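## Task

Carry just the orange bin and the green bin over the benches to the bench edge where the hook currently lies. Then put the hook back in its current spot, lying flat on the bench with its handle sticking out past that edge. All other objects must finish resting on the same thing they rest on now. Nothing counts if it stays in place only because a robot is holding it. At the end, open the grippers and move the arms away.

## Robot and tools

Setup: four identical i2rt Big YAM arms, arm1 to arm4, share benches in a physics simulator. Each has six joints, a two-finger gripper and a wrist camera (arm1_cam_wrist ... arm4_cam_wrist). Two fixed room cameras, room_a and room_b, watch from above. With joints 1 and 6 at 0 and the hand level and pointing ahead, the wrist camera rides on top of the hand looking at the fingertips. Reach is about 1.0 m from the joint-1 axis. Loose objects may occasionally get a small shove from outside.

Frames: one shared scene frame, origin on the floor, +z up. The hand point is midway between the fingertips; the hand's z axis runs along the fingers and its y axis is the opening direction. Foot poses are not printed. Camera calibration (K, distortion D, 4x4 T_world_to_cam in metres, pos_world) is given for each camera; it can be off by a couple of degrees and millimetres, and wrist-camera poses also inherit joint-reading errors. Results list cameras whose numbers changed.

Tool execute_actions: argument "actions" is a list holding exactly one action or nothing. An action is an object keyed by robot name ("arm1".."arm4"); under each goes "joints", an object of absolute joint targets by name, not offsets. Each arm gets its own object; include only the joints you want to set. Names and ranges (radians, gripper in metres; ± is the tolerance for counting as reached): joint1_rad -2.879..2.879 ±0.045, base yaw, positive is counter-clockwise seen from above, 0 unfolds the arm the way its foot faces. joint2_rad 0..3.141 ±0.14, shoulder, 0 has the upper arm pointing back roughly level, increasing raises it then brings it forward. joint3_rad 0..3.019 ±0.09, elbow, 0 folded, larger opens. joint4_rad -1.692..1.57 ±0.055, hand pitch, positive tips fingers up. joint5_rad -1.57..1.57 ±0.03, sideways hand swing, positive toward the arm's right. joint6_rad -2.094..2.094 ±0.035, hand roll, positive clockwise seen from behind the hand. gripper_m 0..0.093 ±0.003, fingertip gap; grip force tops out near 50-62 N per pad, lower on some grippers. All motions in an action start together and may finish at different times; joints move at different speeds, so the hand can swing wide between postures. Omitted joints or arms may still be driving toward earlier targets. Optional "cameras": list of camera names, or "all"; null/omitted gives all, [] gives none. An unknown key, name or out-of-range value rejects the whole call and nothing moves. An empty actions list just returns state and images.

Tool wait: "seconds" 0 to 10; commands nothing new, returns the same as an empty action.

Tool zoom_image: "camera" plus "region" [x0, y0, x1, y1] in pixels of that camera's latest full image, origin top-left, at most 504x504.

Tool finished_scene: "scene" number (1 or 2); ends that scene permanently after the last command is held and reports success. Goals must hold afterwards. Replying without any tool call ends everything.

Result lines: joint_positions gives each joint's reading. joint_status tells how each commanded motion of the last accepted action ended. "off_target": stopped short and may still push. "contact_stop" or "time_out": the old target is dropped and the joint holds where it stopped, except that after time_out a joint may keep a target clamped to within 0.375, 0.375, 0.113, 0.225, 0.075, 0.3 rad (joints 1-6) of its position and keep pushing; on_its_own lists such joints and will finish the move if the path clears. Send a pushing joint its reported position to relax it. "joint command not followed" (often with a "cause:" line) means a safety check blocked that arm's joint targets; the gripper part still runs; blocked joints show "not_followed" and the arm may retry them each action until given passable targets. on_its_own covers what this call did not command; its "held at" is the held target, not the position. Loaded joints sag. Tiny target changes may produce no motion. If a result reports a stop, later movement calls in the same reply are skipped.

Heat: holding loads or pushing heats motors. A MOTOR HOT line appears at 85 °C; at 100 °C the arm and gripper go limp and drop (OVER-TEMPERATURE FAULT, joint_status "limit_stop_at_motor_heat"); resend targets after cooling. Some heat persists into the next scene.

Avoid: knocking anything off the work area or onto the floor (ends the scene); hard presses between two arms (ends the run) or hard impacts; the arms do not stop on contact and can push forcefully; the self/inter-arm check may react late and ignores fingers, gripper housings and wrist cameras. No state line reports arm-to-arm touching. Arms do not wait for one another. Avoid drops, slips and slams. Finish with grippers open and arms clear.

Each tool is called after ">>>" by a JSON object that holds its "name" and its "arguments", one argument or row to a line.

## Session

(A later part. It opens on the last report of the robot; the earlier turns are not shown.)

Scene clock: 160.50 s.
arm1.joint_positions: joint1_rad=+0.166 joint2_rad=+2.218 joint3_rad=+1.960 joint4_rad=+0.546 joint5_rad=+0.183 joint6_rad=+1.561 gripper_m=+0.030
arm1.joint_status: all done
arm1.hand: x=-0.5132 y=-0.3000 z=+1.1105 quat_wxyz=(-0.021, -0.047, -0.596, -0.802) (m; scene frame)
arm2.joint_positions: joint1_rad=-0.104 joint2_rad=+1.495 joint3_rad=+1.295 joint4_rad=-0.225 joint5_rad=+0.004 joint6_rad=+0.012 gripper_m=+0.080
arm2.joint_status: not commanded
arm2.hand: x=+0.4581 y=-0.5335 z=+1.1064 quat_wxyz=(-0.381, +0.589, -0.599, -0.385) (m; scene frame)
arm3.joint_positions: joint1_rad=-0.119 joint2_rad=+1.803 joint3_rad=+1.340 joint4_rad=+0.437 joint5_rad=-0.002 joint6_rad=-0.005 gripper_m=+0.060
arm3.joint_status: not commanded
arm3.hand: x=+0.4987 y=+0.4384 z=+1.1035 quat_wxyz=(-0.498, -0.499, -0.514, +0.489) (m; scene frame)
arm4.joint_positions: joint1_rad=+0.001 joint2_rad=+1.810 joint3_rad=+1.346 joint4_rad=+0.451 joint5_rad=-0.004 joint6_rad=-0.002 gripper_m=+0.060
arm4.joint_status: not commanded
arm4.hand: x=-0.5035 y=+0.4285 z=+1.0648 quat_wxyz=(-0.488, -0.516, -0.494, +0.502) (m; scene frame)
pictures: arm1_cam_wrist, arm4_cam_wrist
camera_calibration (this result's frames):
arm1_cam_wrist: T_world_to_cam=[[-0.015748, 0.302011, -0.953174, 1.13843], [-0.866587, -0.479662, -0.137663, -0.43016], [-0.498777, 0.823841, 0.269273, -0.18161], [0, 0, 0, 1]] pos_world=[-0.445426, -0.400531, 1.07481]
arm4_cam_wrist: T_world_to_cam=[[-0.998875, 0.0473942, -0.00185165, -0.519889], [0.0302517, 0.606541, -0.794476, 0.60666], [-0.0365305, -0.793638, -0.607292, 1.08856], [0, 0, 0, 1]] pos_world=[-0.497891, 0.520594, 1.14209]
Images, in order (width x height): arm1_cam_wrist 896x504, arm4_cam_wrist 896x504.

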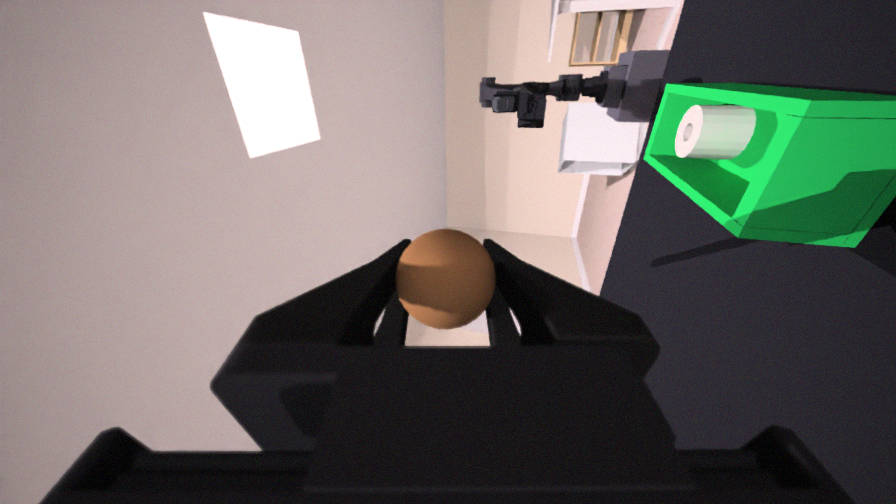

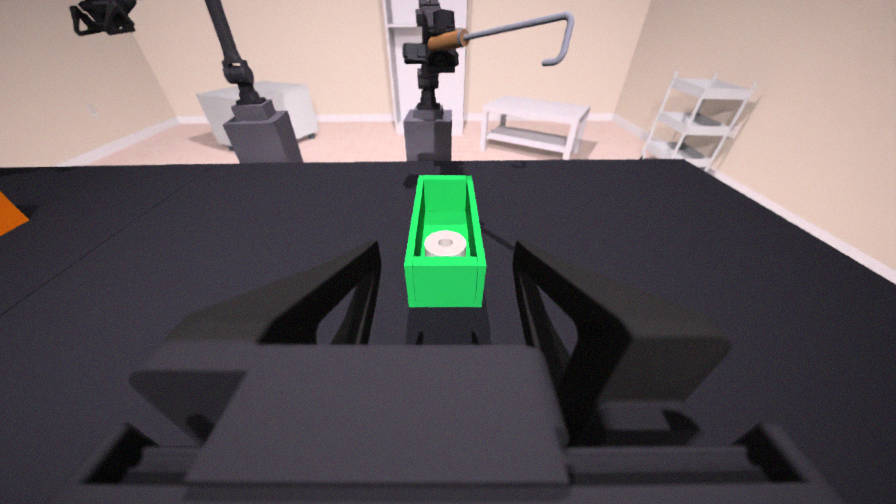

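>>> {"name": "execute_actions", "arguments": {
  "actions": []
}}

Scene clock: 177.50 s.
arm1.joint_positions: joint1_rad=+0.166 joint2_rad=+2.218 joint3_rad=+1.960 joint4_rad=+0.546 joint5_rad=+0.183 joint6_rad=+1.561 gripper_m=+0.030
arm1.joint_status: all done
arm1.hand: x=-0.5132 y=-0.3000 z=+1.1105 quat_wxyz=(-0.021, -0.047, -0.596, -0.802) (m; scene frame)
arm2.joint_positions: joint1_rad=-0.104 joint2_rad=+1.495 joint3_rad=+1.295 joint4_rad=-0.225 joint5_rad=+0.004 joint6_rad=+0.012 gripper_m=+0.080
arm2.joint_status: not commanded
arm2.hand: x=+0.4581 y=-0.5335 z=+1.1064 quat_wxyz=(-0.381, +0.589, -0.599, -0.385) (m; scene frame)
arm3.joint_positions: joint1_rad=-0.119 joint2_rad=+1.803 joint3_rad=+1.340 joint4_rad=+0.437 joint5_rad=-0.002 joint6_rad=-0.005 gripper_m=+0.060
arm3.joint_status: not commanded
arm3.hand: x=+0.4987 y=+0.4384 z=+1.1035 quat_wxyz=(-0.498, -0.499, -0.514, +0.489) (m; scene frame)
arm4.joint_positions: joint1_rad=+0.001 joint2_rad=+1.810 joint3_rad=+1.346 joint4_rad=+0.451 joint5_rad=-0.004 joint6_rad=-0.002 gripper_m=+0.060
arm4.joint_status: not commanded
arm4.hand: x=-0.5035 y=+0.4285 z=+1.0648 quat_wxyz=(-0.488, -0.516, -0.494, +0.502) (m; scene frame)
pictures: arm1_cam_wrist, arm2_cam_wrist, arm3_cam_wrist, arm4_cam_wrist, room_a, room_b
camera_calibration (this result's frames):
arm1_cam_wrist: T_world_to_cam=[[-0.015748, 0.302011, -0.953174, 1.13843], [-0.866587, -0.479662, -0.137663, -0.43016], [-0.498777, 0.823841, 0.269273, -0.18161], [0, 0, 0, 1]] pos_world=[-0.445426, -0.400531, 1.07481]
arm2_cam_wrist: T_world_to_cam=[[0.999958, 0.00366914, -0.0083419, -0.44736], [-0.000873113, -0.872584, -0.488463, 0.0814114], [-0.00907125, 0.48845, -0.872545, 1.35808], [0, 0, 0, 1]] pos_world=[0.459732, -0.590676, 1.22102]
arm3_cam_wrist: T_world_to_cam=[[-0.999163, -0.0406948, 0.00412282, 0.513149], [-0.0273053, 0.588558, -0.807994, 0.648426], [0.0304546, -0.80743, -0.589177, 1.11085], [0, 0, 0, 1]] pos_world=[0.496595, 0.536176, 1.17629]
arm4_cam_wrist: T_world_to_cam=[[-0.998875, 0.0473942, -0.00185165, -0.519889], [0.0302517, 0.606541, -0.794476, 0.60666], [-0.0365305, -0.793638, -0.607292, 1.08856], [0, 0, 0, 1]] pos_world=[-0.497891, 0.520594, 1.14209]
Images, in order (width x height): arm1_cam_wrist 896x504, arm2_cam_wrist 896x504, arm3_cam_wrist 896x504, arm4_cam_wrist 896x504, room_a 896x504, room_b 896x504.

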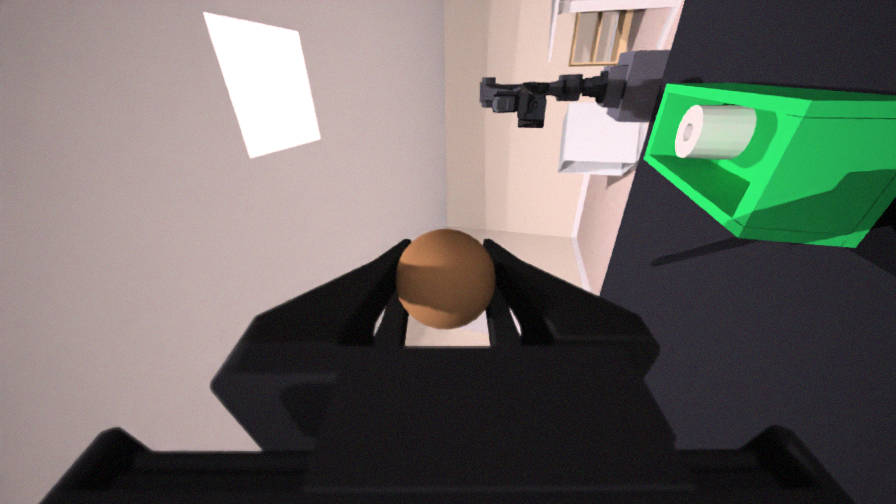

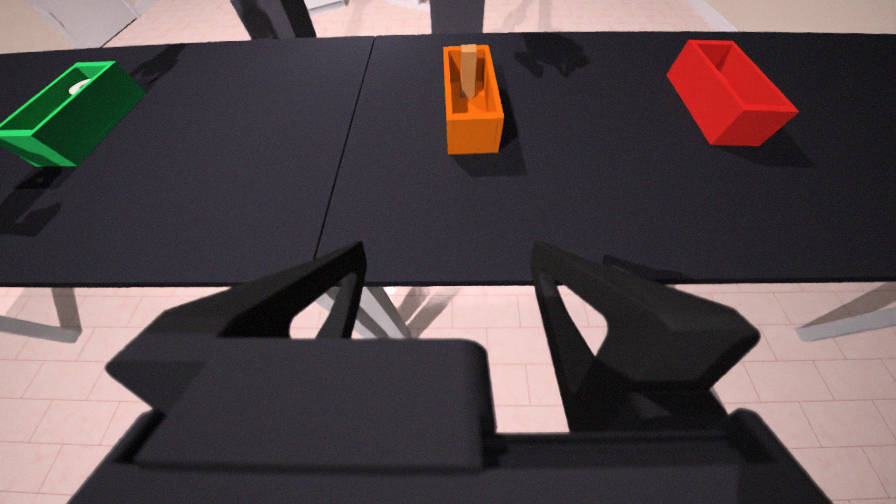

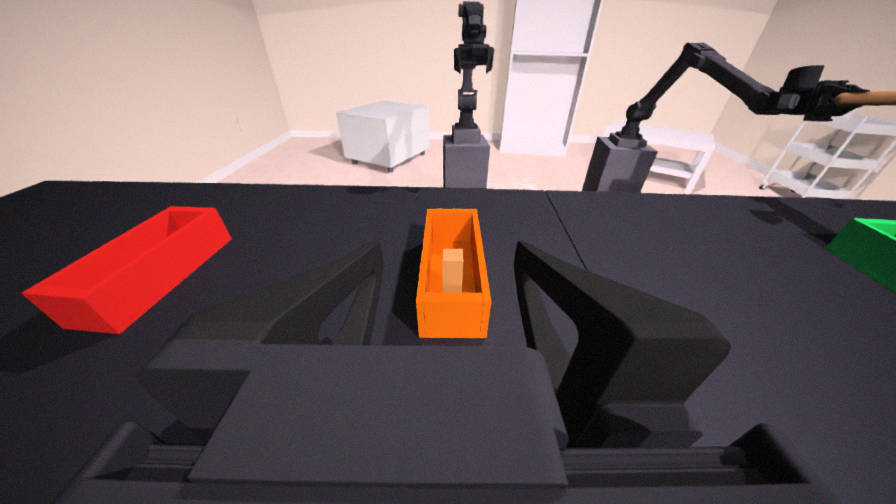

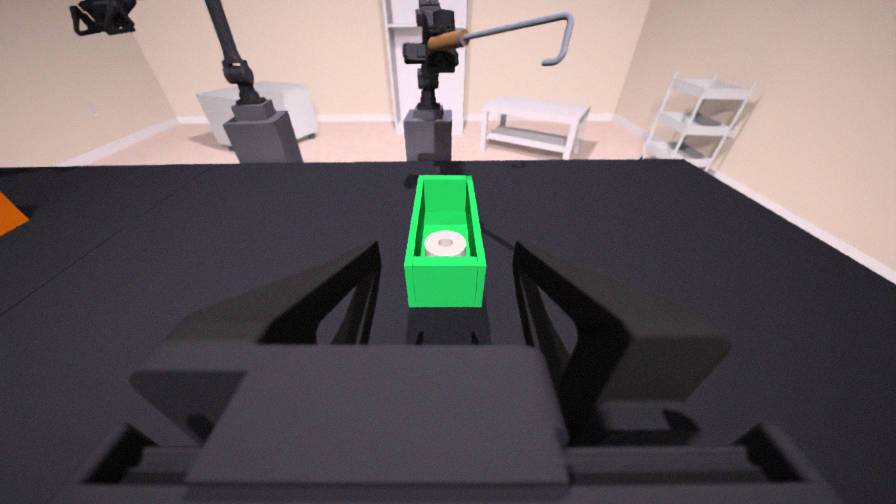

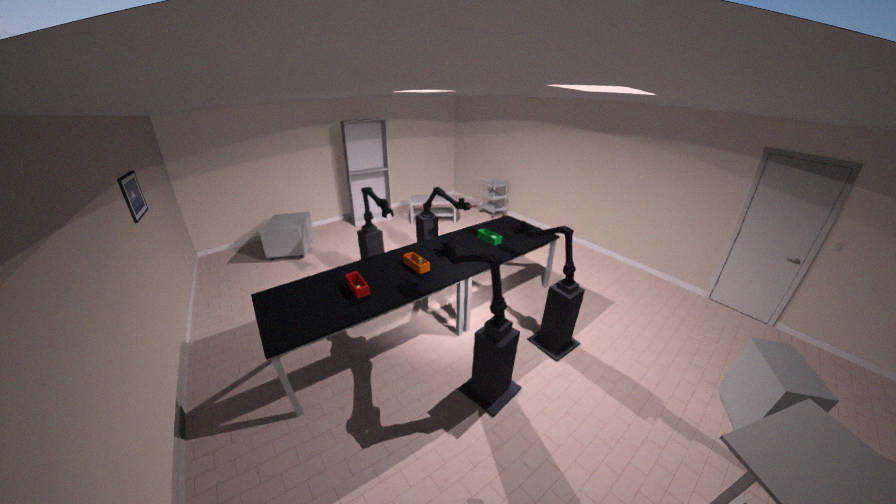

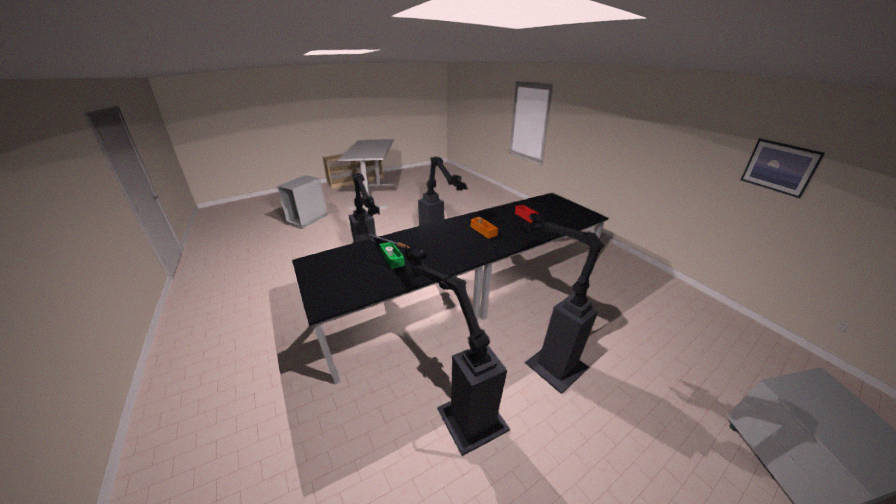

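>>> {"name": "zoom_image", "arguments": {
  "camera": "room_b",
  "region": [330, 200, 470, 300]
}}

>>> {"name": "zoom_image", "arguments": {
  "camera": "arm4_cam_wrist",
  "region": [360, 0, 620, 146]
}}

Region (330, 200, 470, 300) of room_b's 896x504 image, scaled by 3.600, with more detail than that image has; it fills the top 360 rows of this view, and the rest is white.

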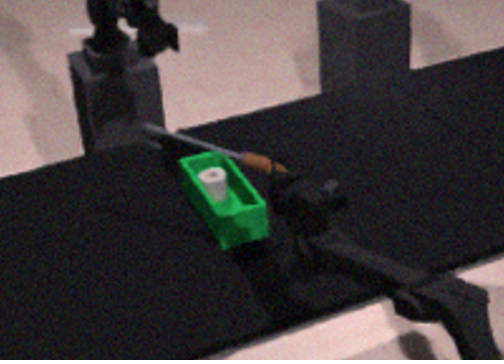

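Region (360, 0, 620, 146) of arm4_cam_wrist's 896x504 image, scaled by 1.938, with more detail than that image has; it fills the top 283 rows of this view, and the rest is white.

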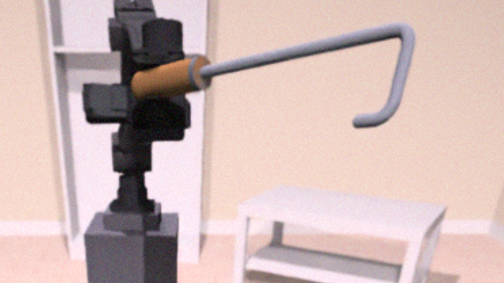

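>>> {"name": "execute_actions", "arguments": {
  "actions": [
    {"arm1":{"joints":{"joint1_rad":0.22,"joint2_rad":2.31,"joint3_rad":2.13,"joint4_rad":0.21,"joint5_rad":0.55}}}
  ],
  "cameras": ["arm1_cam_wrist","arm4_cam_wrist","room_b"]
}}

Scene clock: 219.33 s.
arm1.joint_positions: joint1_rad=+0.224 joint2_rad=+2.342 joint3_rad=+2.048 joint4_rad=+0.189 joint5_rad=+0.549 joint6_rad=+1.553 gripper_m=+0.030
arm1.joint_status: all done
arm1.hand: x=-0.5113 y=-0.2820 z=+0.9678 quat_wxyz=(-0.156, -0.125, -0.726, -0.658) (m; scene frame)
arm2.joint_positions: joint1_rad=-0.104 joint2_rad=+1.495 joint3_rad=+1.295 joint4_rad=-0.225 joint5_rad=+0.004 joint6_rad=+0.012 gripper_m=+0.080
arm2.joint_status: not commanded
arm2.hand: x=+0.4581 y=-0.5335 z=+1.1064 quat_wxyz=(-0.381, +0.589, -0.599, -0.385) (m; scene frame)
arm3.joint_positions: joint1_rad=-0.119 joint2_rad=+1.803 joint3_rad=+1.340 joint4_rad=+0.437 joint5_rad=-0.002 joint6_rad=-0.005 gripper_m=+0.060
arm3.joint_status: not commanded
arm3.hand: x=+0.4987 y=+0.4384 z=+1.1035 quat_wxyz=(-0.498, -0.499, -0.514, +0.489) (m; scene frame)
arm4.joint_positions: joint1_rad=+0.001 joint2_rad=+1.810 joint3_rad=+1.346 joint4_rad=+0.451 joint5_rad=-0.004 joint6_rad=-0.002 gripper_m=+0.060
arm4.joint_status: not commanded
arm4.hand: x=-0.5035 y=+0.4285 z=+1.0648 quat_wxyz=(-0.488, -0.516, -0.494, +0.502) (m; scene frame)
pictures: arm1_cam_wrist, arm4_cam_wrist, room_b
camera_calibration (this result's frames):
arm1_cam_wrist: T_world_to_cam=[[0.0348662, -0.0931121, -0.995045, 0.951996], [-0.975012, -0.221746, -0.0134142, -0.54244], [-0.219399, 0.970649, -0.0985169, 0.383228], [0, 0, 0, 1]] pos_world=[-0.477998, -0.403621, 0.977757]
arm4_cam_wrist: T_world_to_cam=[[-0.998875, 0.0473942, -0.00185165, -0.519889], [0.0302517, 0.606541, -0.794476, 0.60666], [-0.0365305, -0.793638, -0.607292, 1.08856], [0, 0, 0, 1]] pos_world=[-0.497891, 0.520594, 1.14209]
Images, in order (width x height): arm1_cam_wrist 896x504, arm4_cam_wrist 896x504, room_b 896x504.

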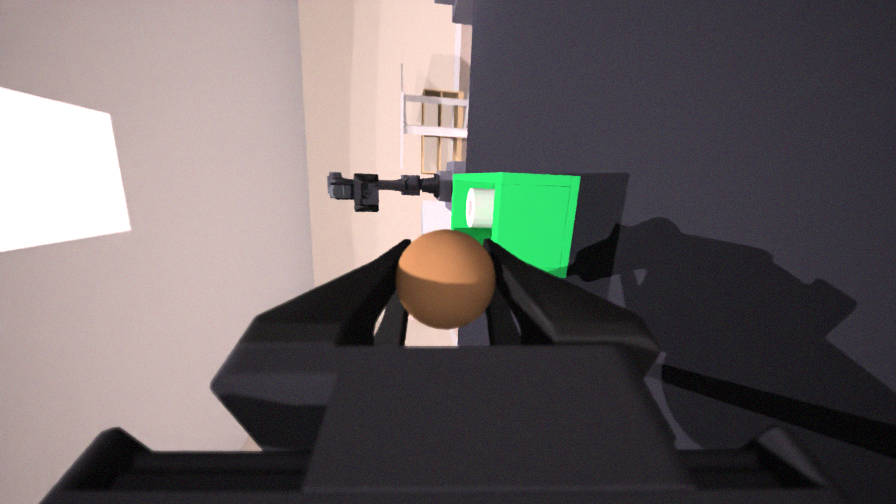

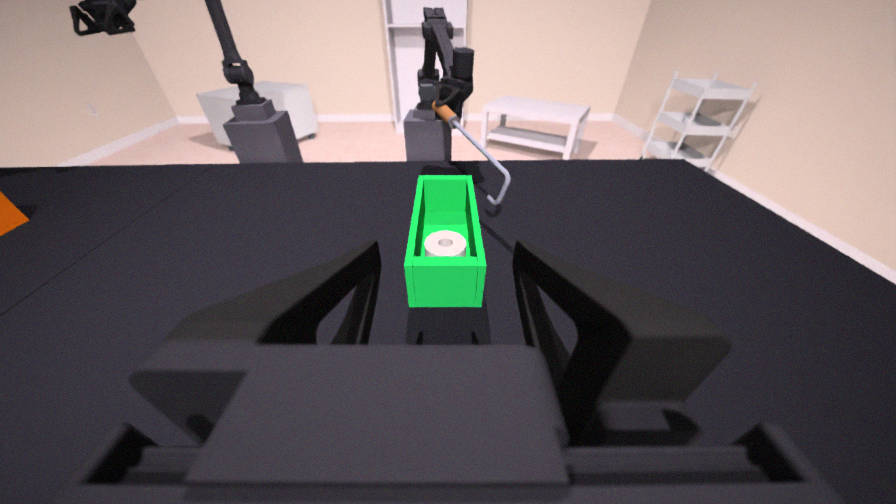

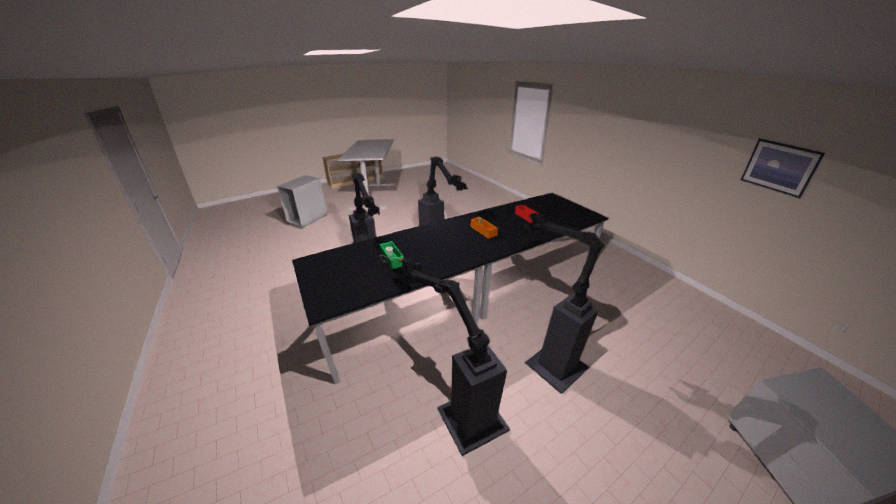

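>>> {"name": "execute_actions", "arguments": {
  "actions": [
    {"arm1":{"joints":{"joint1_rad":0.285,"joint3_rad":2.29,"joint4_rad":0.17}}}
  ],
  "cameras": []
}}

>>> {"name": "execute_actions", "arguments": {
  "actions": [
    {"arm1":{"joints":{"joint5_rad":1.05}}}
  ],
  "cameras": ["arm1_cam_wrist","arm4_cam_wrist"]
}}

Scene clock: 235.20 s.
arm1.joint_positions: joint1_rad=+0.292 joint2_rad=+2.338 joint3_rad=+2.219 joint4_rad=+0.146 joint5_rad=+0.548 joint6_rad=+1.555 gripper_m=+0.030
arm1.joint_status: all done
arm1.hand: x=-0.5765 y=-0.2744 z=+1.0645 quat_wxyz=(-0.116, -0.118, -0.687, -0.708) (m; scene frame)
arm2.joint_positions: joint1_rad=-0.104 joint2_rad=+1.495 joint3_rad=+1.295 joint4_rad=-0.225 joint5_rad=+0.004 joint6_rad=+0.012 gripper_m=+0.080
arm2.joint_status: not commanded
arm2.hand: x=+0.4581 y=-0.5335 z=+1.1064 quat_wxyz=(-0.381, +0.589, -0.599, -0.385) (m; scene frame)
arm3.joint_positions: joint1_rad=-0.119 joint2_rad=+1.803 joint3_rad=+1.340 joint4_rad=+0.437 joint5_rad=-0.002 joint6_rad=-0.005 gripper_m=+0.060
arm3.joint_status: not commanded
arm3.hand: x=+0.4987 y=+0.4384 z=+1.1035 quat_wxyz=(-0.498, -0.499, -0.514, +0.489) (m; scene frame)
arm4.joint_positions: joint1_rad=+0.001 joint2_rad=+1.810 joint3_rad=+1.346 joint4_rad=+0.451 joint5_rad=-0.004 joint6_rad=-0.002 gripper_m=+0.060
arm4.joint_status: not commanded
arm4.hand: x=-0.5035 y=+0.4285 z=+1.0648 quat_wxyz=(-0.488, -0.516, -0.494, +0.502) (m; scene frame)
pictures: none
No camera images: the call's "cameras" was empty. Leave "cameras" out to get every camera's image.

Scene clock: 236.33 s.
arm1.joint_positions: joint1_rad=+0.288 joint2_rad=+2.338 joint3_rad=+2.219 joint4_rad=+0.146 joint5_rad=+1.049 joint6_rad=+1.555 gripper_m=+0.030
arm1.joint_status: all done
arm1.hand: x=-0.5014 y=-0.3211 z=+1.0619 quat_wxyz=(-0.283, -0.292, -0.639, -0.653) (m; scene frame)
arm2.joint_positions: joint1_rad=-0.104 joint2_rad=+1.495 joint3_rad=+1.295 joint4_rad=-0.225 joint5_rad=+0.004 joint6_rad=+0.012 gripper_m=+0.080
arm2.joint_status: not commanded
arm2.hand: x=+0.4581 y=-0.5335 z=+1.1064 quat_wxyz=(-0.381, +0.589, -0.599, -0.385) (m; scene frame)
arm3.joint_positions: joint1_rad=-0.119 joint2_rad=+1.803 joint3_rad=+1.340 joint4_rad=+0.437 joint5_rad=-0.002 joint6_rad=-0.005 gripper_m=+0.060
arm3.joint_status: not commanded
arm3.hand: x=+0.4987 y=+0.4384 z=+1.1035 quat_wxyz=(-0.498, -0.499, -0.514, +0.489) (m; scene frame)
arm4.joint_positions: joint1_rad=+0.001 joint2_rad=+1.810 joint3_rad=+1.346 joint4_rad=+0.451 joint5_rad=-0.004 joint6_rad=-0.002 gripper_m=+0.060
arm4.joint_status: not commanded
arm4.hand: x=-0.5035 y=+0.4285 z=+1.0648 quat_wxyz=(-0.488, -0.516, -0.494, +0.502) (m; scene frame)
pictures: arm1_cam_wrist, arm4_cam_wrist
camera_calibration (this result's frames):
arm1_cam_wrist: T_world_to_cam=[[0.0112094, 0.0274646, -0.99956, 1.07324], [-0.976831, 0.213953, -0.00507584, -0.410045], [0.213719, 0.976458, 0.0292265, 0.515945], [0, 0, 0, 1]] pos_world=[-0.522842, -0.445544, 1.05561]
arm4_cam_wrist: T_world_to_cam=[[-0.998875, 0.0473942, -0.00185165, -0.519889], [0.0302517, 0.606541, -0.794476, 0.60666], [-0.0365305, -0.793638, -0.607292, 1.08856], [0, 0, 0, 1]] pos_world=[-0.497891, 0.520594, 1.14209]
Images, in order (width x height): arm1_cam_wrist 896x504, arm4_cam_wrist 896x504.

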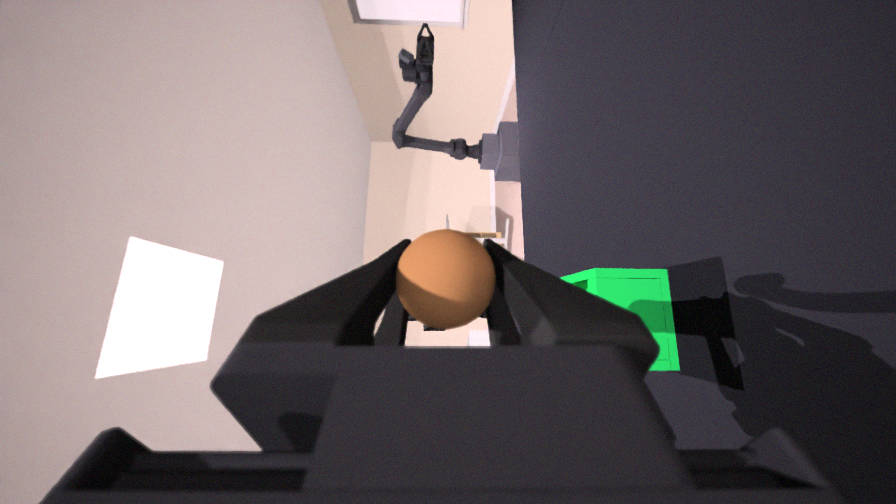

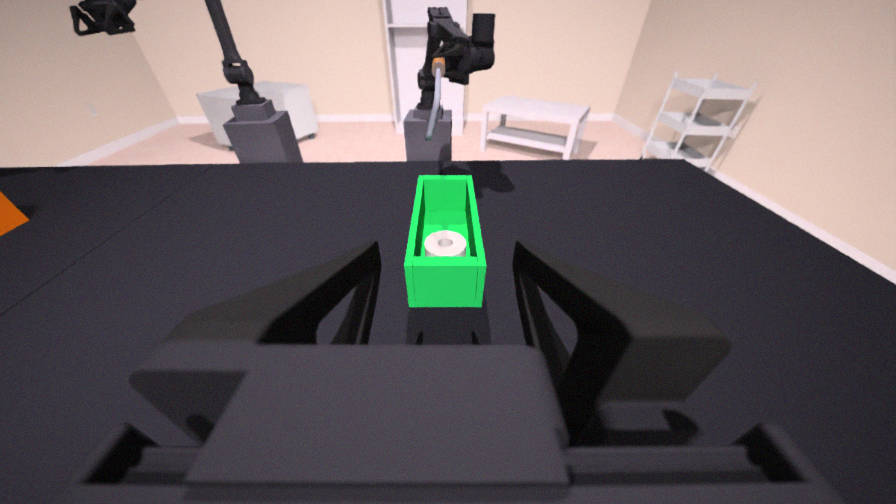

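>>> {"name": "execute_actions", "arguments": {
  "actions": [
    {"arm1":{"joints":{"joint1_rad":0.31,"joint2_rad":2.43,"joint4_rad":0.29}}}
  ],
  "cameras": ["arm4_cam_wrist","room_a"]
}}

Scene clock: 245.07 s.
arm1.joint_positions: joint1_rad=+0.305 joint2_rad=+2.466 joint3_rad=+2.221 joint4_rad=+0.248 joint5_rad=+1.050 joint6_rad=+1.555 gripper_m=+0.030
arm1.joint_status: all done
arm1.hand: x=-0.5211 y=-0.3041 z=+0.9690 quat_wxyz=(-0.284, -0.281, -0.648, -0.648) (m; scene frame)
arm2.joint_positions: joint1_rad=-0.104 joint2_rad=+1.495 joint3_rad=+1.295 joint4_rad=-0.225 joint5_rad=+0.004 joint6_rad=+0.012 gripper_m=+0.080
arm2.joint_status: not commanded
arm2.hand: x=+0.4581 y=-0.5335 z=+1.1064 quat_wxyz=(-0.381, +0.589, -0.599, -0.385) (m; scene frame)
arm3.joint_positions: joint1_rad=-0.119 joint2_rad=+1.803 joint3_rad=+1.340 joint4_rad=+0.437 joint5_rad=-0.002 joint6_rad=-0.005 gripper_m=+0.060
arm3.joint_status: not commanded
arm3.hand: x=+0.4987 y=+0.4384 z=+1.1035 quat_wxyz=(-0.498, -0.499, -0.514, +0.489) (m; scene frame)
arm4.joint_positions: joint1_rad=+0.001 joint2_rad=+1.810 joint3_rad=+1.346 joint4_rad=+0.451 joint5_rad=-0.004 joint6_rad=-0.002 gripper_m=+0.060
arm4.joint_status: not commanded
arm4.hand: x=-0.5035 y=+0.4285 z=+1.0648 quat_wxyz=(-0.488, -0.516, -0.494, +0.502) (m; scene frame)
pictures: arm4_cam_wrist, room_a
camera_calibration (this result's frames):
arm4_cam_wrist: T_world_to_cam=[[-0.998875, 0.0473942, -0.00185165, -0.519889], [0.0302517, 0.606541, -0.794476, 0.60666], [-0.0365305, -0.793638, -0.607292, 1.08856], [0, 0, 0, 1]] pos_world=[-0.497891, 0.520594, 1.14209]
Images, in order (width x height): arm4_cam_wrist 896x504, room_a 896x504.

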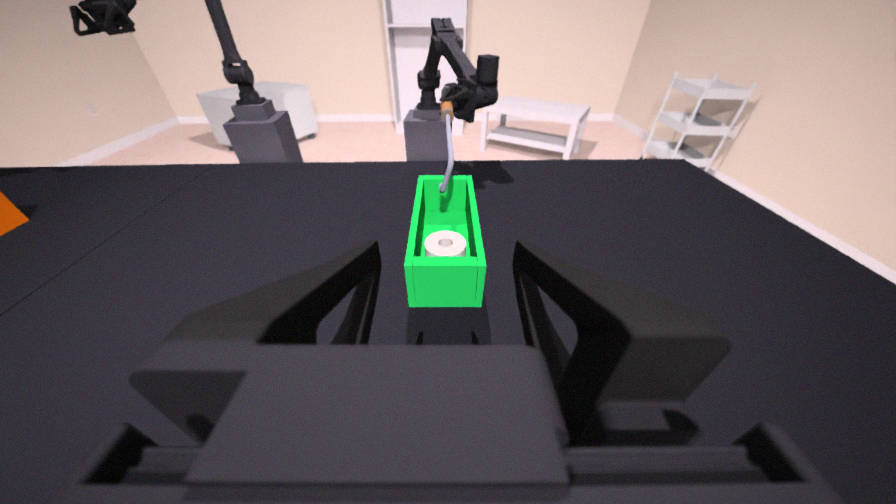

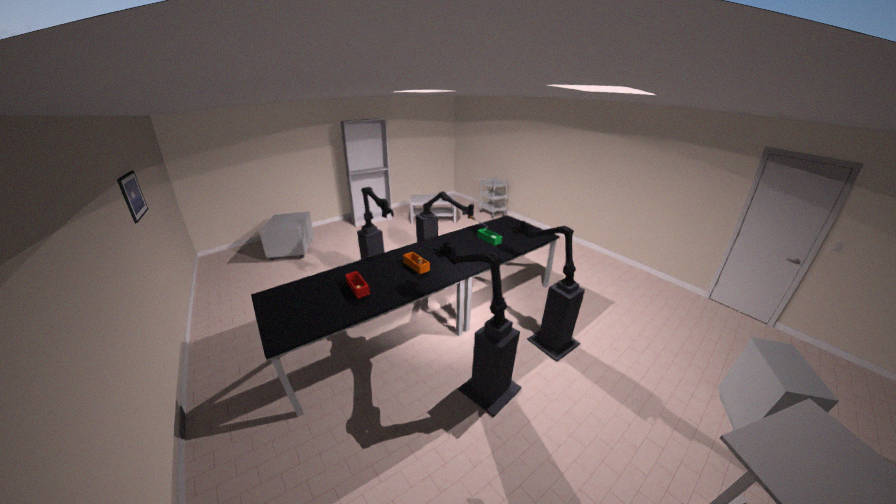

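>>> {"name": "execute_actions", "arguments": {
  "actions": [
    {"arm1":{"joints":{"joint2_rad":2.52,"joint4_rad":0.38}}}
  ],
  "cameras": ["arm4_cam_wrist","room_a","arm3_cam_wrist"]
}}

Scene clock: 248.63 s.
arm1.joint_positions: joint1_rad=+0.305 joint2_rad=+2.540 joint3_rad=+2.221 joint4_rad=+0.335 joint5_rad=+1.050 joint6_rad=+1.555 gripper_m=+0.030
arm1.joint_status: all done
arm1.hand: x=-0.5226 y=-0.2990 z=+0.9188 quat_wxyz=(-0.281, -0.284, -0.644, -0.652) (m; scene frame)
arm2.joint_positions: joint1_rad=-0.104 joint2_rad=+1.495 joint3_rad=+1.295 joint4_rad=-0.225 joint5_rad=+0.004 joint6_rad=+0.012 gripper_m=+0.080
arm2.joint_status: not commanded
arm2.hand: x=+0.4581 y=-0.5335 z=+1.1064 quat_wxyz=(-0.381, +0.589, -0.599, -0.385) (m; scene frame)
arm3.joint_positions: joint1_rad=-0.119 joint2_rad=+1.803 joint3_rad=+1.340 joint4_rad=+0.437 joint5_rad=-0.002 joint6_rad=-0.005 gripper_m=+0.060
arm3.joint_status: not commanded
arm3.hand: x=+0.4987 y=+0.4384 z=+1.1035 quat_wxyz=(-0.498, -0.499, -0.514, +0.489) (m; scene frame)
arm4.joint_positions: joint1_rad=+0.001 joint2_rad=+1.810 joint3_rad=+1.346 joint4_rad=+0.451 joint5_rad=-0.004 joint6_rad=-0.002 gripper_m=+0.060
arm4.joint_status: not commanded
arm4.hand: x=-0.5035 y=+0.4285 z=+1.0648 quat_wxyz=(-0.488, -0.516, -0.494, +0.502) (m; scene frame)
pictures: arm3_cam_wrist, arm4_cam_wrist, room_a
camera_calibration (this result's frames):
arm3_cam_wrist: T_world_to_cam=[[-0.999163, -0.0406948, 0.00412282, 0.513149], [-0.0273053, 0.588558, -0.807994, 0.648426], [0.0304546, -0.80743, -0.589177, 1.11085], [0, 0, 0, 1]] pos_world=[0.496595, 0.536176, 1.17629]
arm4_cam_wrist: T_world_to_cam=[[-0.998875, 0.0473942, -0.00185165, -0.519889], [0.0302517, 0.606541, -0.794476, 0.60666], [-0.0365305, -0.793638, -0.607292, 1.08856], [0, 0, 0, 1]] pos_world=[-0.497891, 0.520594, 1.14209]
Images, in order (width x height): arm3_cam_wrist 896x504, arm4_cam_wrist 896x504, room_a 896x504.

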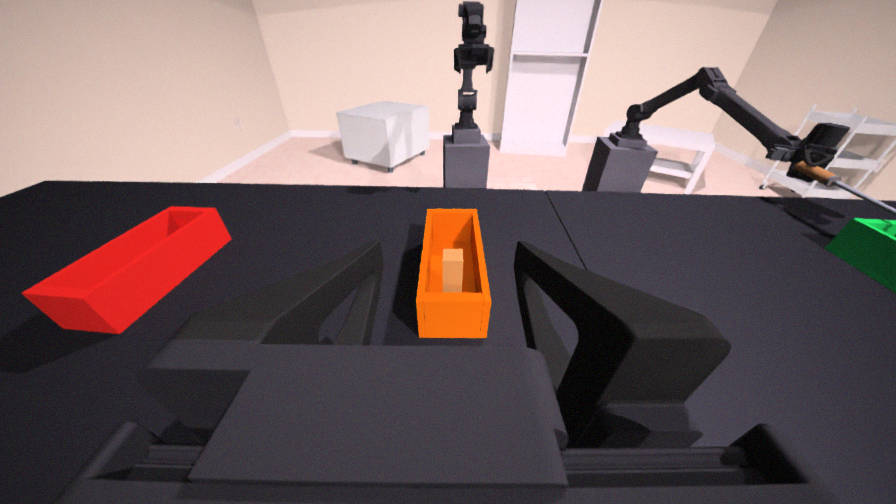

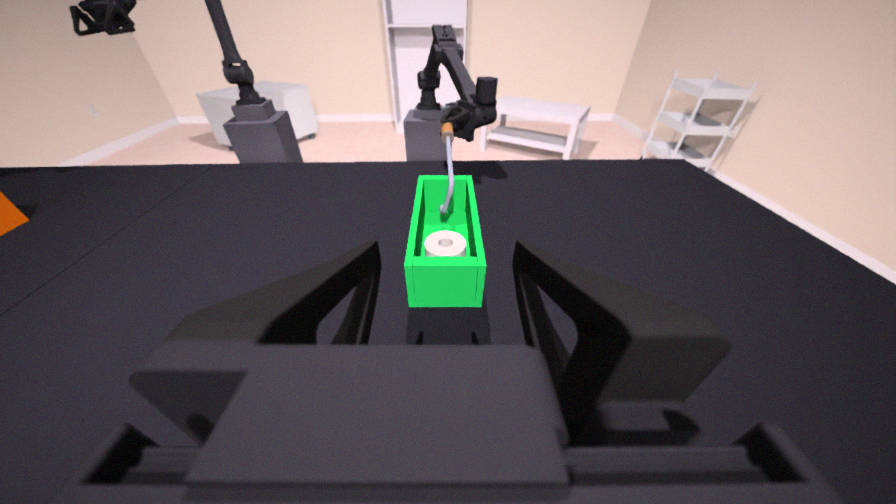

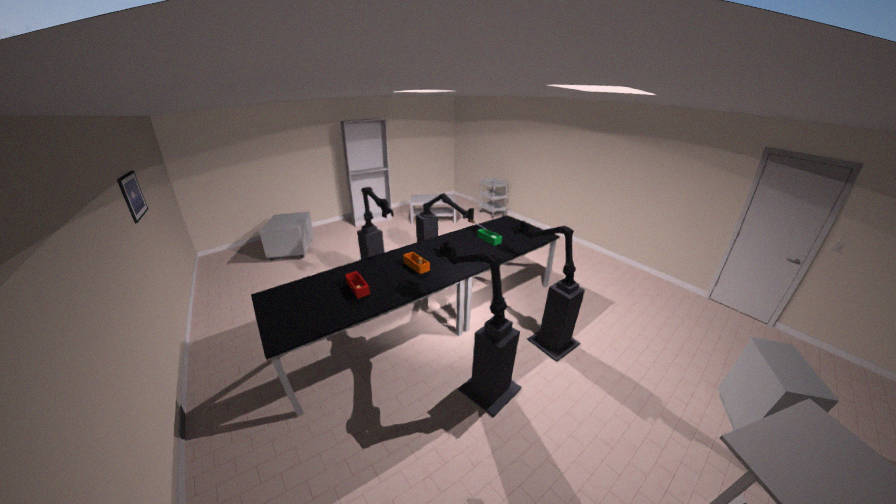

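>>> {"name": "execute_actions", "arguments": {
  "actions": [
    {"arm1":{"joints":{"joint1_rad":0.315,"joint2_rad":2.41,"joint3_rad":2.02,"joint4_rad":0.475,"joint5_rad":1.06}}}
  ],
  "cameras": []
}}

>>> {"name": "execute_actions", "arguments": {
  "actions": [
    {"arm1":{"joints":{"joint1_rad":0.33,"joint2_rad":2.28,"joint3_rad":1.76,"joint4_rad":0.6,"joint5_rad":1.07}}}
  ],
  "cameras": ["arm4_cam_wrist","arm3_cam_wrist"]
}}

Scene clock: 264.57 s.
arm1.joint_positions: joint1_rad=+0.306 joint2_rad=+2.448 joint3_rad=+2.005 joint4_rad=+0.435 joint5_rad=+1.060 joint6_rad=+1.563 gripper_m=+0.030
arm1.joint_status: all done
arm1.hand: x=-0.5149 y=-0.3329 z=+0.9025 quat_wxyz=(-0.286, -0.285, -0.649, -0.645) (m; scene frame)
arm2.joint_positions: joint1_rad=-0.104 joint2_rad=+1.495 joint3_rad=+1.295 joint4_rad=-0.225 joint5_rad=+0.004 joint6_rad=+0.012 gripper_m=+0.080
arm2.joint_status: not commanded
arm2.hand: x=+0.4581 y=-0.5335 z=+1.1064 quat_wxyz=(-0.381, +0.589, -0.599, -0.385) (m; scene frame)
arm3.joint_positions: joint1_rad=-0.119 joint2_rad=+1.803 joint3_rad=+1.340 joint4_rad=+0.437 joint5_rad=-0.002 joint6_rad=-0.005 gripper_m=+0.060
arm3.joint_status: not commanded
arm3.hand: x=+0.4987 y=+0.4384 z=+1.1035 quat_wxyz=(-0.498, -0.499, -0.514, +0.489) (m; scene frame)
arm4.joint_positions: joint1_rad=+0.001 joint2_rad=+1.810 joint3_rad=+1.346 joint4_rad=+0.451 joint5_rad=-0.004 joint6_rad=-0.002 gripper_m=+0.060
arm4.joint_status: not commanded
arm4.hand: x=-0.5035 y=+0.4285 z=+1.0648 quat_wxyz=(-0.488, -0.516, -0.494, +0.502) (m; scene frame)
pictures: none
No camera images: the call's "cameras" was empty. Leave "cameras" out to get every camera's image.

Scene clock: 265.53 s.
arm1.joint_positions: joint1_rad=+0.325 joint2_rad=+2.325 joint3_rad=+1.754 joint4_rad=+0.560 joint5_rad=+1.067 joint6_rad=+1.567 gripper_m=+0.030
arm1.joint_status: all done
arm1.hand: x=-0.5182 y=-0.3828 z=+0.8986 quat_wxyz=(-0.281, -0.282, -0.650, -0.647) (m; scene frame)
arm2.joint_positions: joint1_rad=-0.104 joint2_rad=+1.495 joint3_rad=+1.295 joint4_rad=-0.225 joint5_rad=+0.004 joint6_rad=+0.012 gripper_m=+0.080
arm2.joint_status: not commanded
arm2.hand: x=+0.4581 y=-0.5335 z=+1.1064 quat_wxyz=(-0.381, +0.589, -0.599, -0.385) (m; scene frame)
arm3.joint_positions: joint1_rad=-0.119 joint2_rad=+1.803 joint3_rad=+1.340 joint4_rad=+0.437 joint5_rad=-0.002 joint6_rad=-0.005 gripper_m=+0.060
arm3.joint_status: not commanded
arm3.hand: x=+0.4987 y=+0.4384 z=+1.1035 quat_wxyz=(-0.498, -0.499, -0.514, +0.489) (m; scene frame)
arm4.joint_positions: joint1_rad=+0.001 joint2_rad=+1.810 joint3_rad=+1.346 joint4_rad=+0.451 joint5_rad=-0.004 joint6_rad=-0.002 gripper_m=+0.060
arm4.joint_status: not commanded
arm4.hand: x=-0.5035 y=+0.4285 z=+1.0648 quat_wxyz=(-0.488, -0.516, -0.494, +0.502) (m; scene frame)
pictures: arm3_cam_wrist, arm4_cam_wrist
camera_calibration (this result's frames):
arm3_cam_wrist: T_world_to_cam=[[-0.999163, -0.0406948, 0.00412282, 0.513149], [-0.0273053, 0.588558, -0.807994, 0.648426], [0.0304546, -0.80743, -0.589177, 1.11085], [0, 0, 0, 1]] pos_world=[0.496595, 0.536176, 1.17629]
arm4_cam_wrist: T_world_to_cam=[[-0.998875, 0.0473942, -0.00185165, -0.519889], [0.0302517, 0.606541, -0.794476, 0.60666], [-0.0365305, -0.793638, -0.607292, 1.08856], [0, 0, 0, 1]] pos_world=[-0.497891, 0.520594, 1.14209]
Images, in order (width x height): arm3_cam_wrist 896x504, arm4_cam_wrist 896x504.

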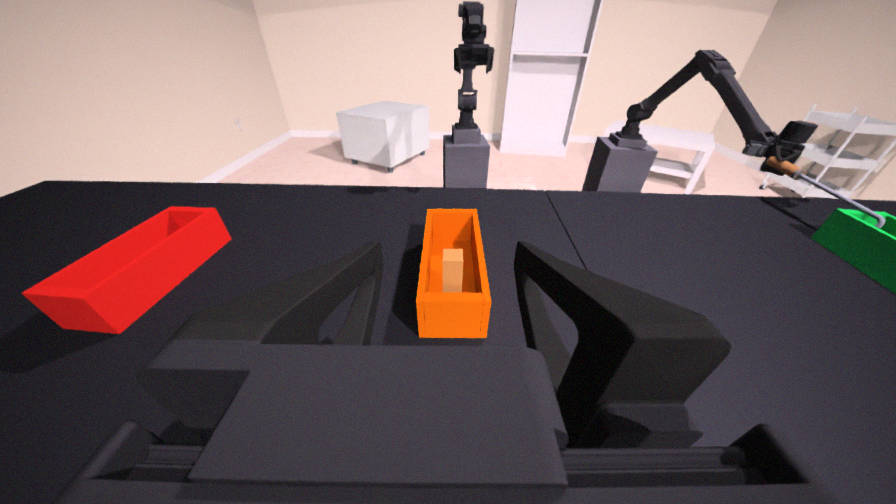

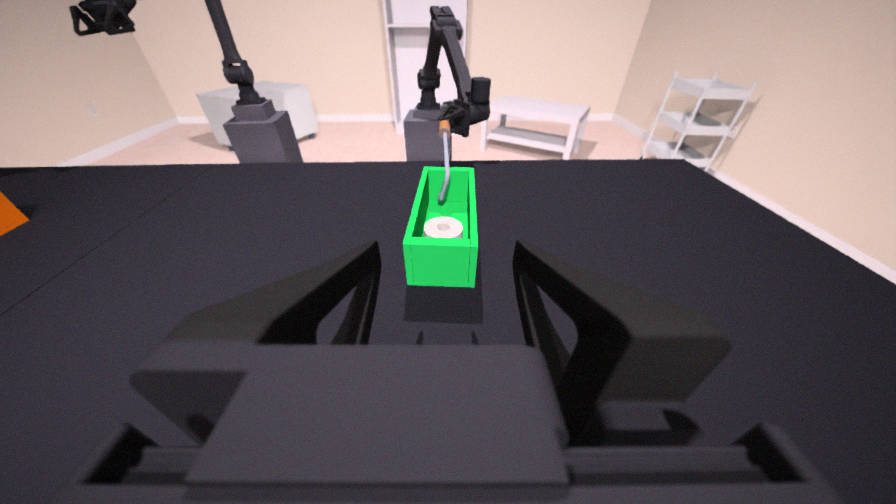

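>>> {"name": "execute_actions", "arguments": {
  "actions": [
    {"arm1":{"joints":{"joint1_rad":0.29,"joint2_rad":2.092,"joint3_rad":1.40,"joint4_rad":0.78,"joint5_rad":0.796}}}
  ],
  "cameras": ["arm4_cam_wrist","arm1_cam_wrist"]
}}

Scene clock: 275.80 s.
arm1.joint_positions: joint1_rad=+0.286 joint2_rad=+2.116 joint3_rad=+1.384 joint4_rad=+0.738 joint5_rad=+0.798 joint6_rad=+1.560 gripper_m=+0.030
arm1.joint_status: all done
arm1.hand: x=-0.5017 y=-0.4405 z=+0.9109 quat_wxyz=(-0.204, -0.206, -0.674, -0.680) (m; scene frame)
arm2.joint_positions: joint1_rad=-0.104 joint2_rad=+1.495 joint3_rad=+1.295 joint4_rad=-0.225 joint5_rad=+0.004 joint6_rad=+0.012 gripper_m=+0.080
arm2.joint_status: not commanded
arm2.hand: x=+0.4581 y=-0.5335 z=+1.1064 quat_wxyz=(-0.381, +0.589, -0.599, -0.385) (m; scene frame)
arm3.joint_positions: joint1_rad=-0.119 joint2_rad=+1.803 joint3_rad=+1.340 joint4_rad=+0.437 joint5_rad=-0.002 joint6_rad=-0.005 gripper_m=+0.060
arm3.joint_status: not commanded
arm3.hand: x=+0.4987 y=+0.4384 z=+1.1035 quat_wxyz=(-0.498, -0.499, -0.514, +0.489) (m; scene frame)
arm4.joint_positions: joint1_rad=+0.001 joint2_rad=+1.810 joint3_rad=+1.346 joint4_rad=+0.451 joint5_rad=-0.004 joint6_rad=-0.002 gripper_m=+0.060
arm4.joint_status: not commanded
arm4.hand: x=-0.5035 y=+0.4285 z=+1.0648 quat_wxyz=(-0.488, -0.516, -0.494, +0.502) (m; scene frame)
pictures: arm1_cam_wrist, arm4_cam_wrist
camera_calibration (this result's frames):
arm1_cam_wrist: T_world_to_cam=[[0.0127278, 0.0161048, -0.999789, 0.92155], [-0.999345, -0.0336812, -0.0132647, -0.498505], [-0.0338878, 0.999303, 0.0156655, 0.535262], [0, 0, 0, 1]] pos_world=[-0.491769, -0.56652, 0.906359]
arm4_cam_wrist: T_world_to_cam=[[-0.998875, 0.0473942, -0.00185165, -0.519889], [0.0302517, 0.606541, -0.794476, 0.60666], [-0.0365305, -0.793638, -0.607292, 1.08856], [0, 0, 0, 1]] pos_world=[-0.497891, 0.520594, 1.14209]
Images, in order (width x height): arm1_cam_wrist 896x504, arm4_cam_wrist 896x504.

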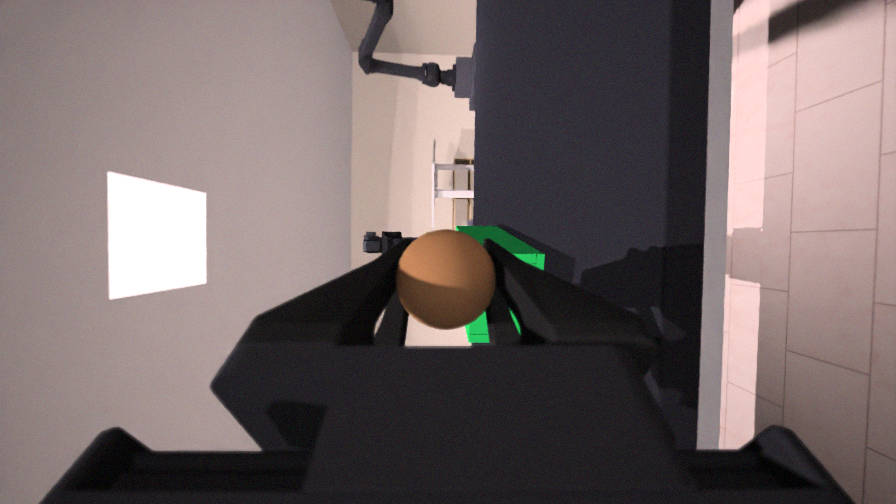

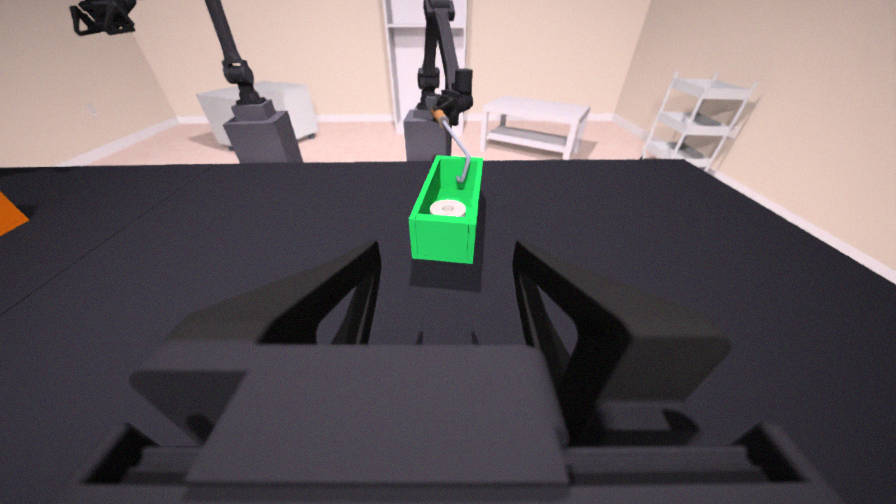

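>>> {"name": "execute_actions", "arguments": {
  "actions": [
    {"arm1":{"joints":{"joint1_rad":0.314,"joint2_rad":1.958,"joint3_rad":1.12,"joint4_rad":0.918,"joint5_rad":0.818}}}
  ],
  "cameras": ["arm4_cam_wrist","arm1_cam_wrist","arm2_cam_wrist"]
}}

Scene clock: 295.87 s.
arm1.joint_positions: joint1_rad=+0.308 joint2_rad=+1.992 joint3_rad=+1.108 joint4_rad=+0.872 joint5_rad=+0.817 joint6_rad=+1.561 gripper_m=+0.030
arm1.joint_status: all done
arm1.hand: x=-0.4976 y=-0.5208 z=+0.8956 quat_wxyz=(-0.206, -0.202, -0.680, -0.674) (m; scene frame)
arm2.joint_positions: joint1_rad=-0.104 joint2_rad=+1.495 joint3_rad=+1.295 joint4_rad=-0.225 joint5_rad=+0.004 joint6_rad=+0.012 gripper_m=+0.080
arm2.joint_status: not commanded
arm2.hand: x=+0.4581 y=-0.5335 z=+1.1064 quat_wxyz=(-0.381, +0.589, -0.599, -0.385) (m; scene frame)
arm3.joint_positions: joint1_rad=-0.119 joint2_rad=+1.803 joint3_rad=+1.340 joint4_rad=+0.437 joint5_rad=-0.002 joint6_rad=-0.005 gripper_m=+0.060
arm3.joint_status: not commanded
arm3.hand: x=+0.4987 y=+0.4384 z=+1.1035 quat_wxyz=(-0.498, -0.499, -0.514, +0.489) (m; scene frame)
arm4.joint_positions: joint1_rad=+0.001 joint2_rad=+1.810 joint3_rad=+1.346 joint4_rad=+0.451 joint5_rad=-0.004 joint6_rad=-0.002 gripper_m=+0.060
arm4.joint_status: not commanded
arm4.hand: x=-0.5035 y=+0.4285 z=+1.0648 quat_wxyz=(-0.488, -0.516, -0.494, +0.502) (m; scene frame)
pictures: arm1_cam_wrist, arm2_cam_wrist, arm4_cam_wrist
camera_calibration (this result's frames):
arm1_cam_wrist: T_world_to_cam=[[0.0159213, -0.00141649, -0.999872, 0.900091], [-0.999186, -0.0370895, -0.0158578, -0.496753], [-0.0370623, 0.999311, -0.00200585, 0.630097], [0, 0, 0, 1]] pos_world=[-0.487326, -0.646812, 0.893362]
arm2_cam_wrist: T_world_to_cam=[[0.999958, 0.00366914, -0.0083419, -0.44736], [-0.000873113, -0.872584, -0.488463, 0.0814114], [-0.00907125, 0.48845, -0.872545, 1.35808], [0, 0, 0, 1]] pos_world=[0.459732, -0.590676, 1.22102]
arm4_cam_wrist: T_world_to_cam=[[-0.998875, 0.0473942, -0.00185165, -0.519889], [0.0302517, 0.606541, -0.794476, 0.60666], [-0.0365305, -0.793638, -0.607292, 1.08856], [0, 0, 0, 1]] pos_world=[-0.497891, 0.520594, 1.14209]
Images, in order (width x height): arm1_cam_wrist 896x504, arm2_cam_wrist 896x504, arm4_cam_wrist 896x504.

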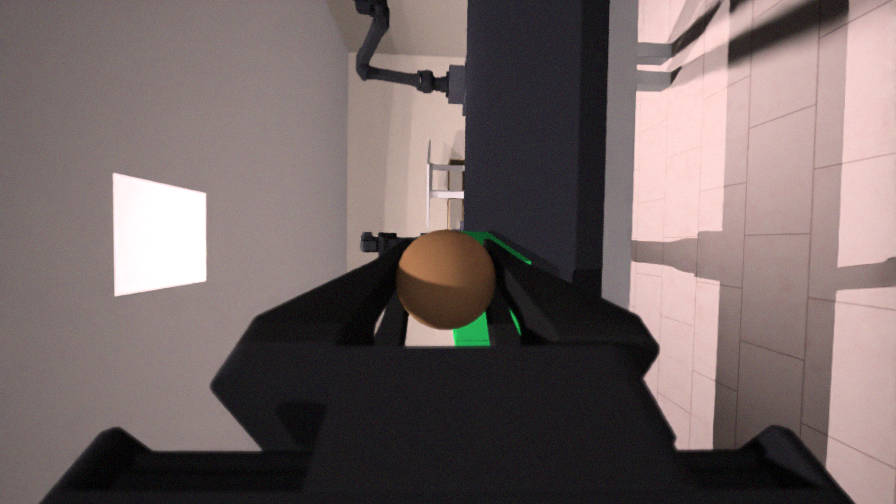

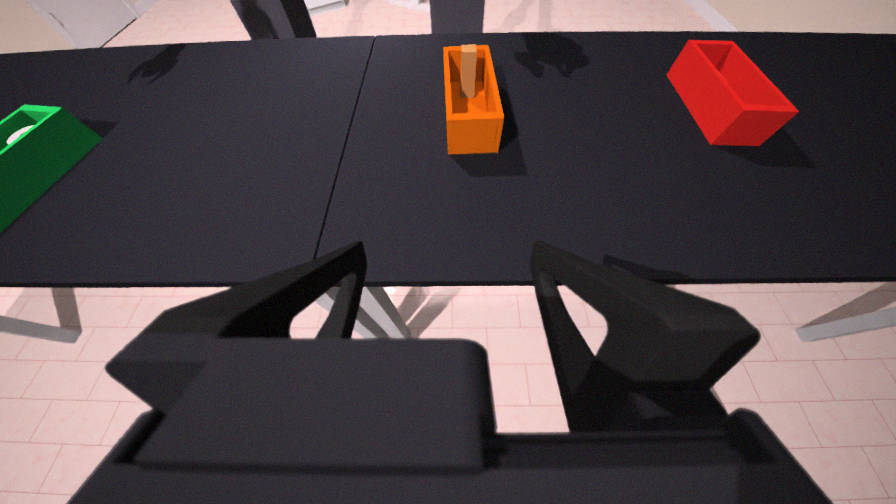

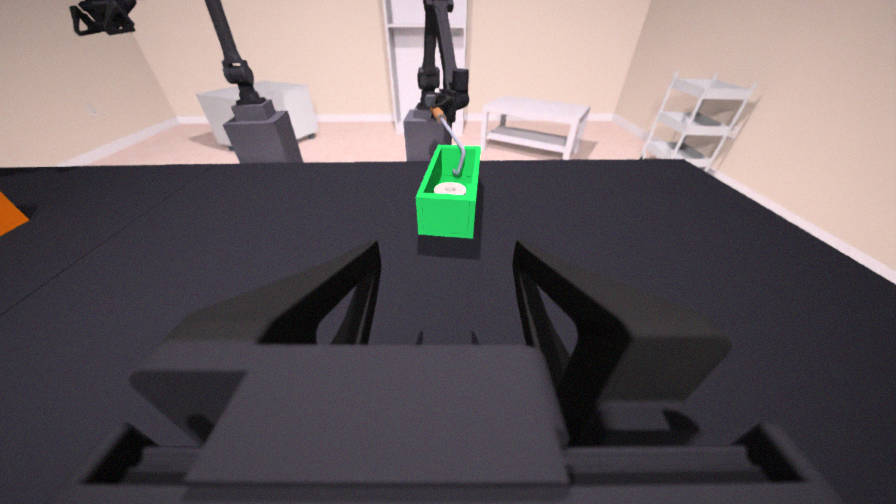

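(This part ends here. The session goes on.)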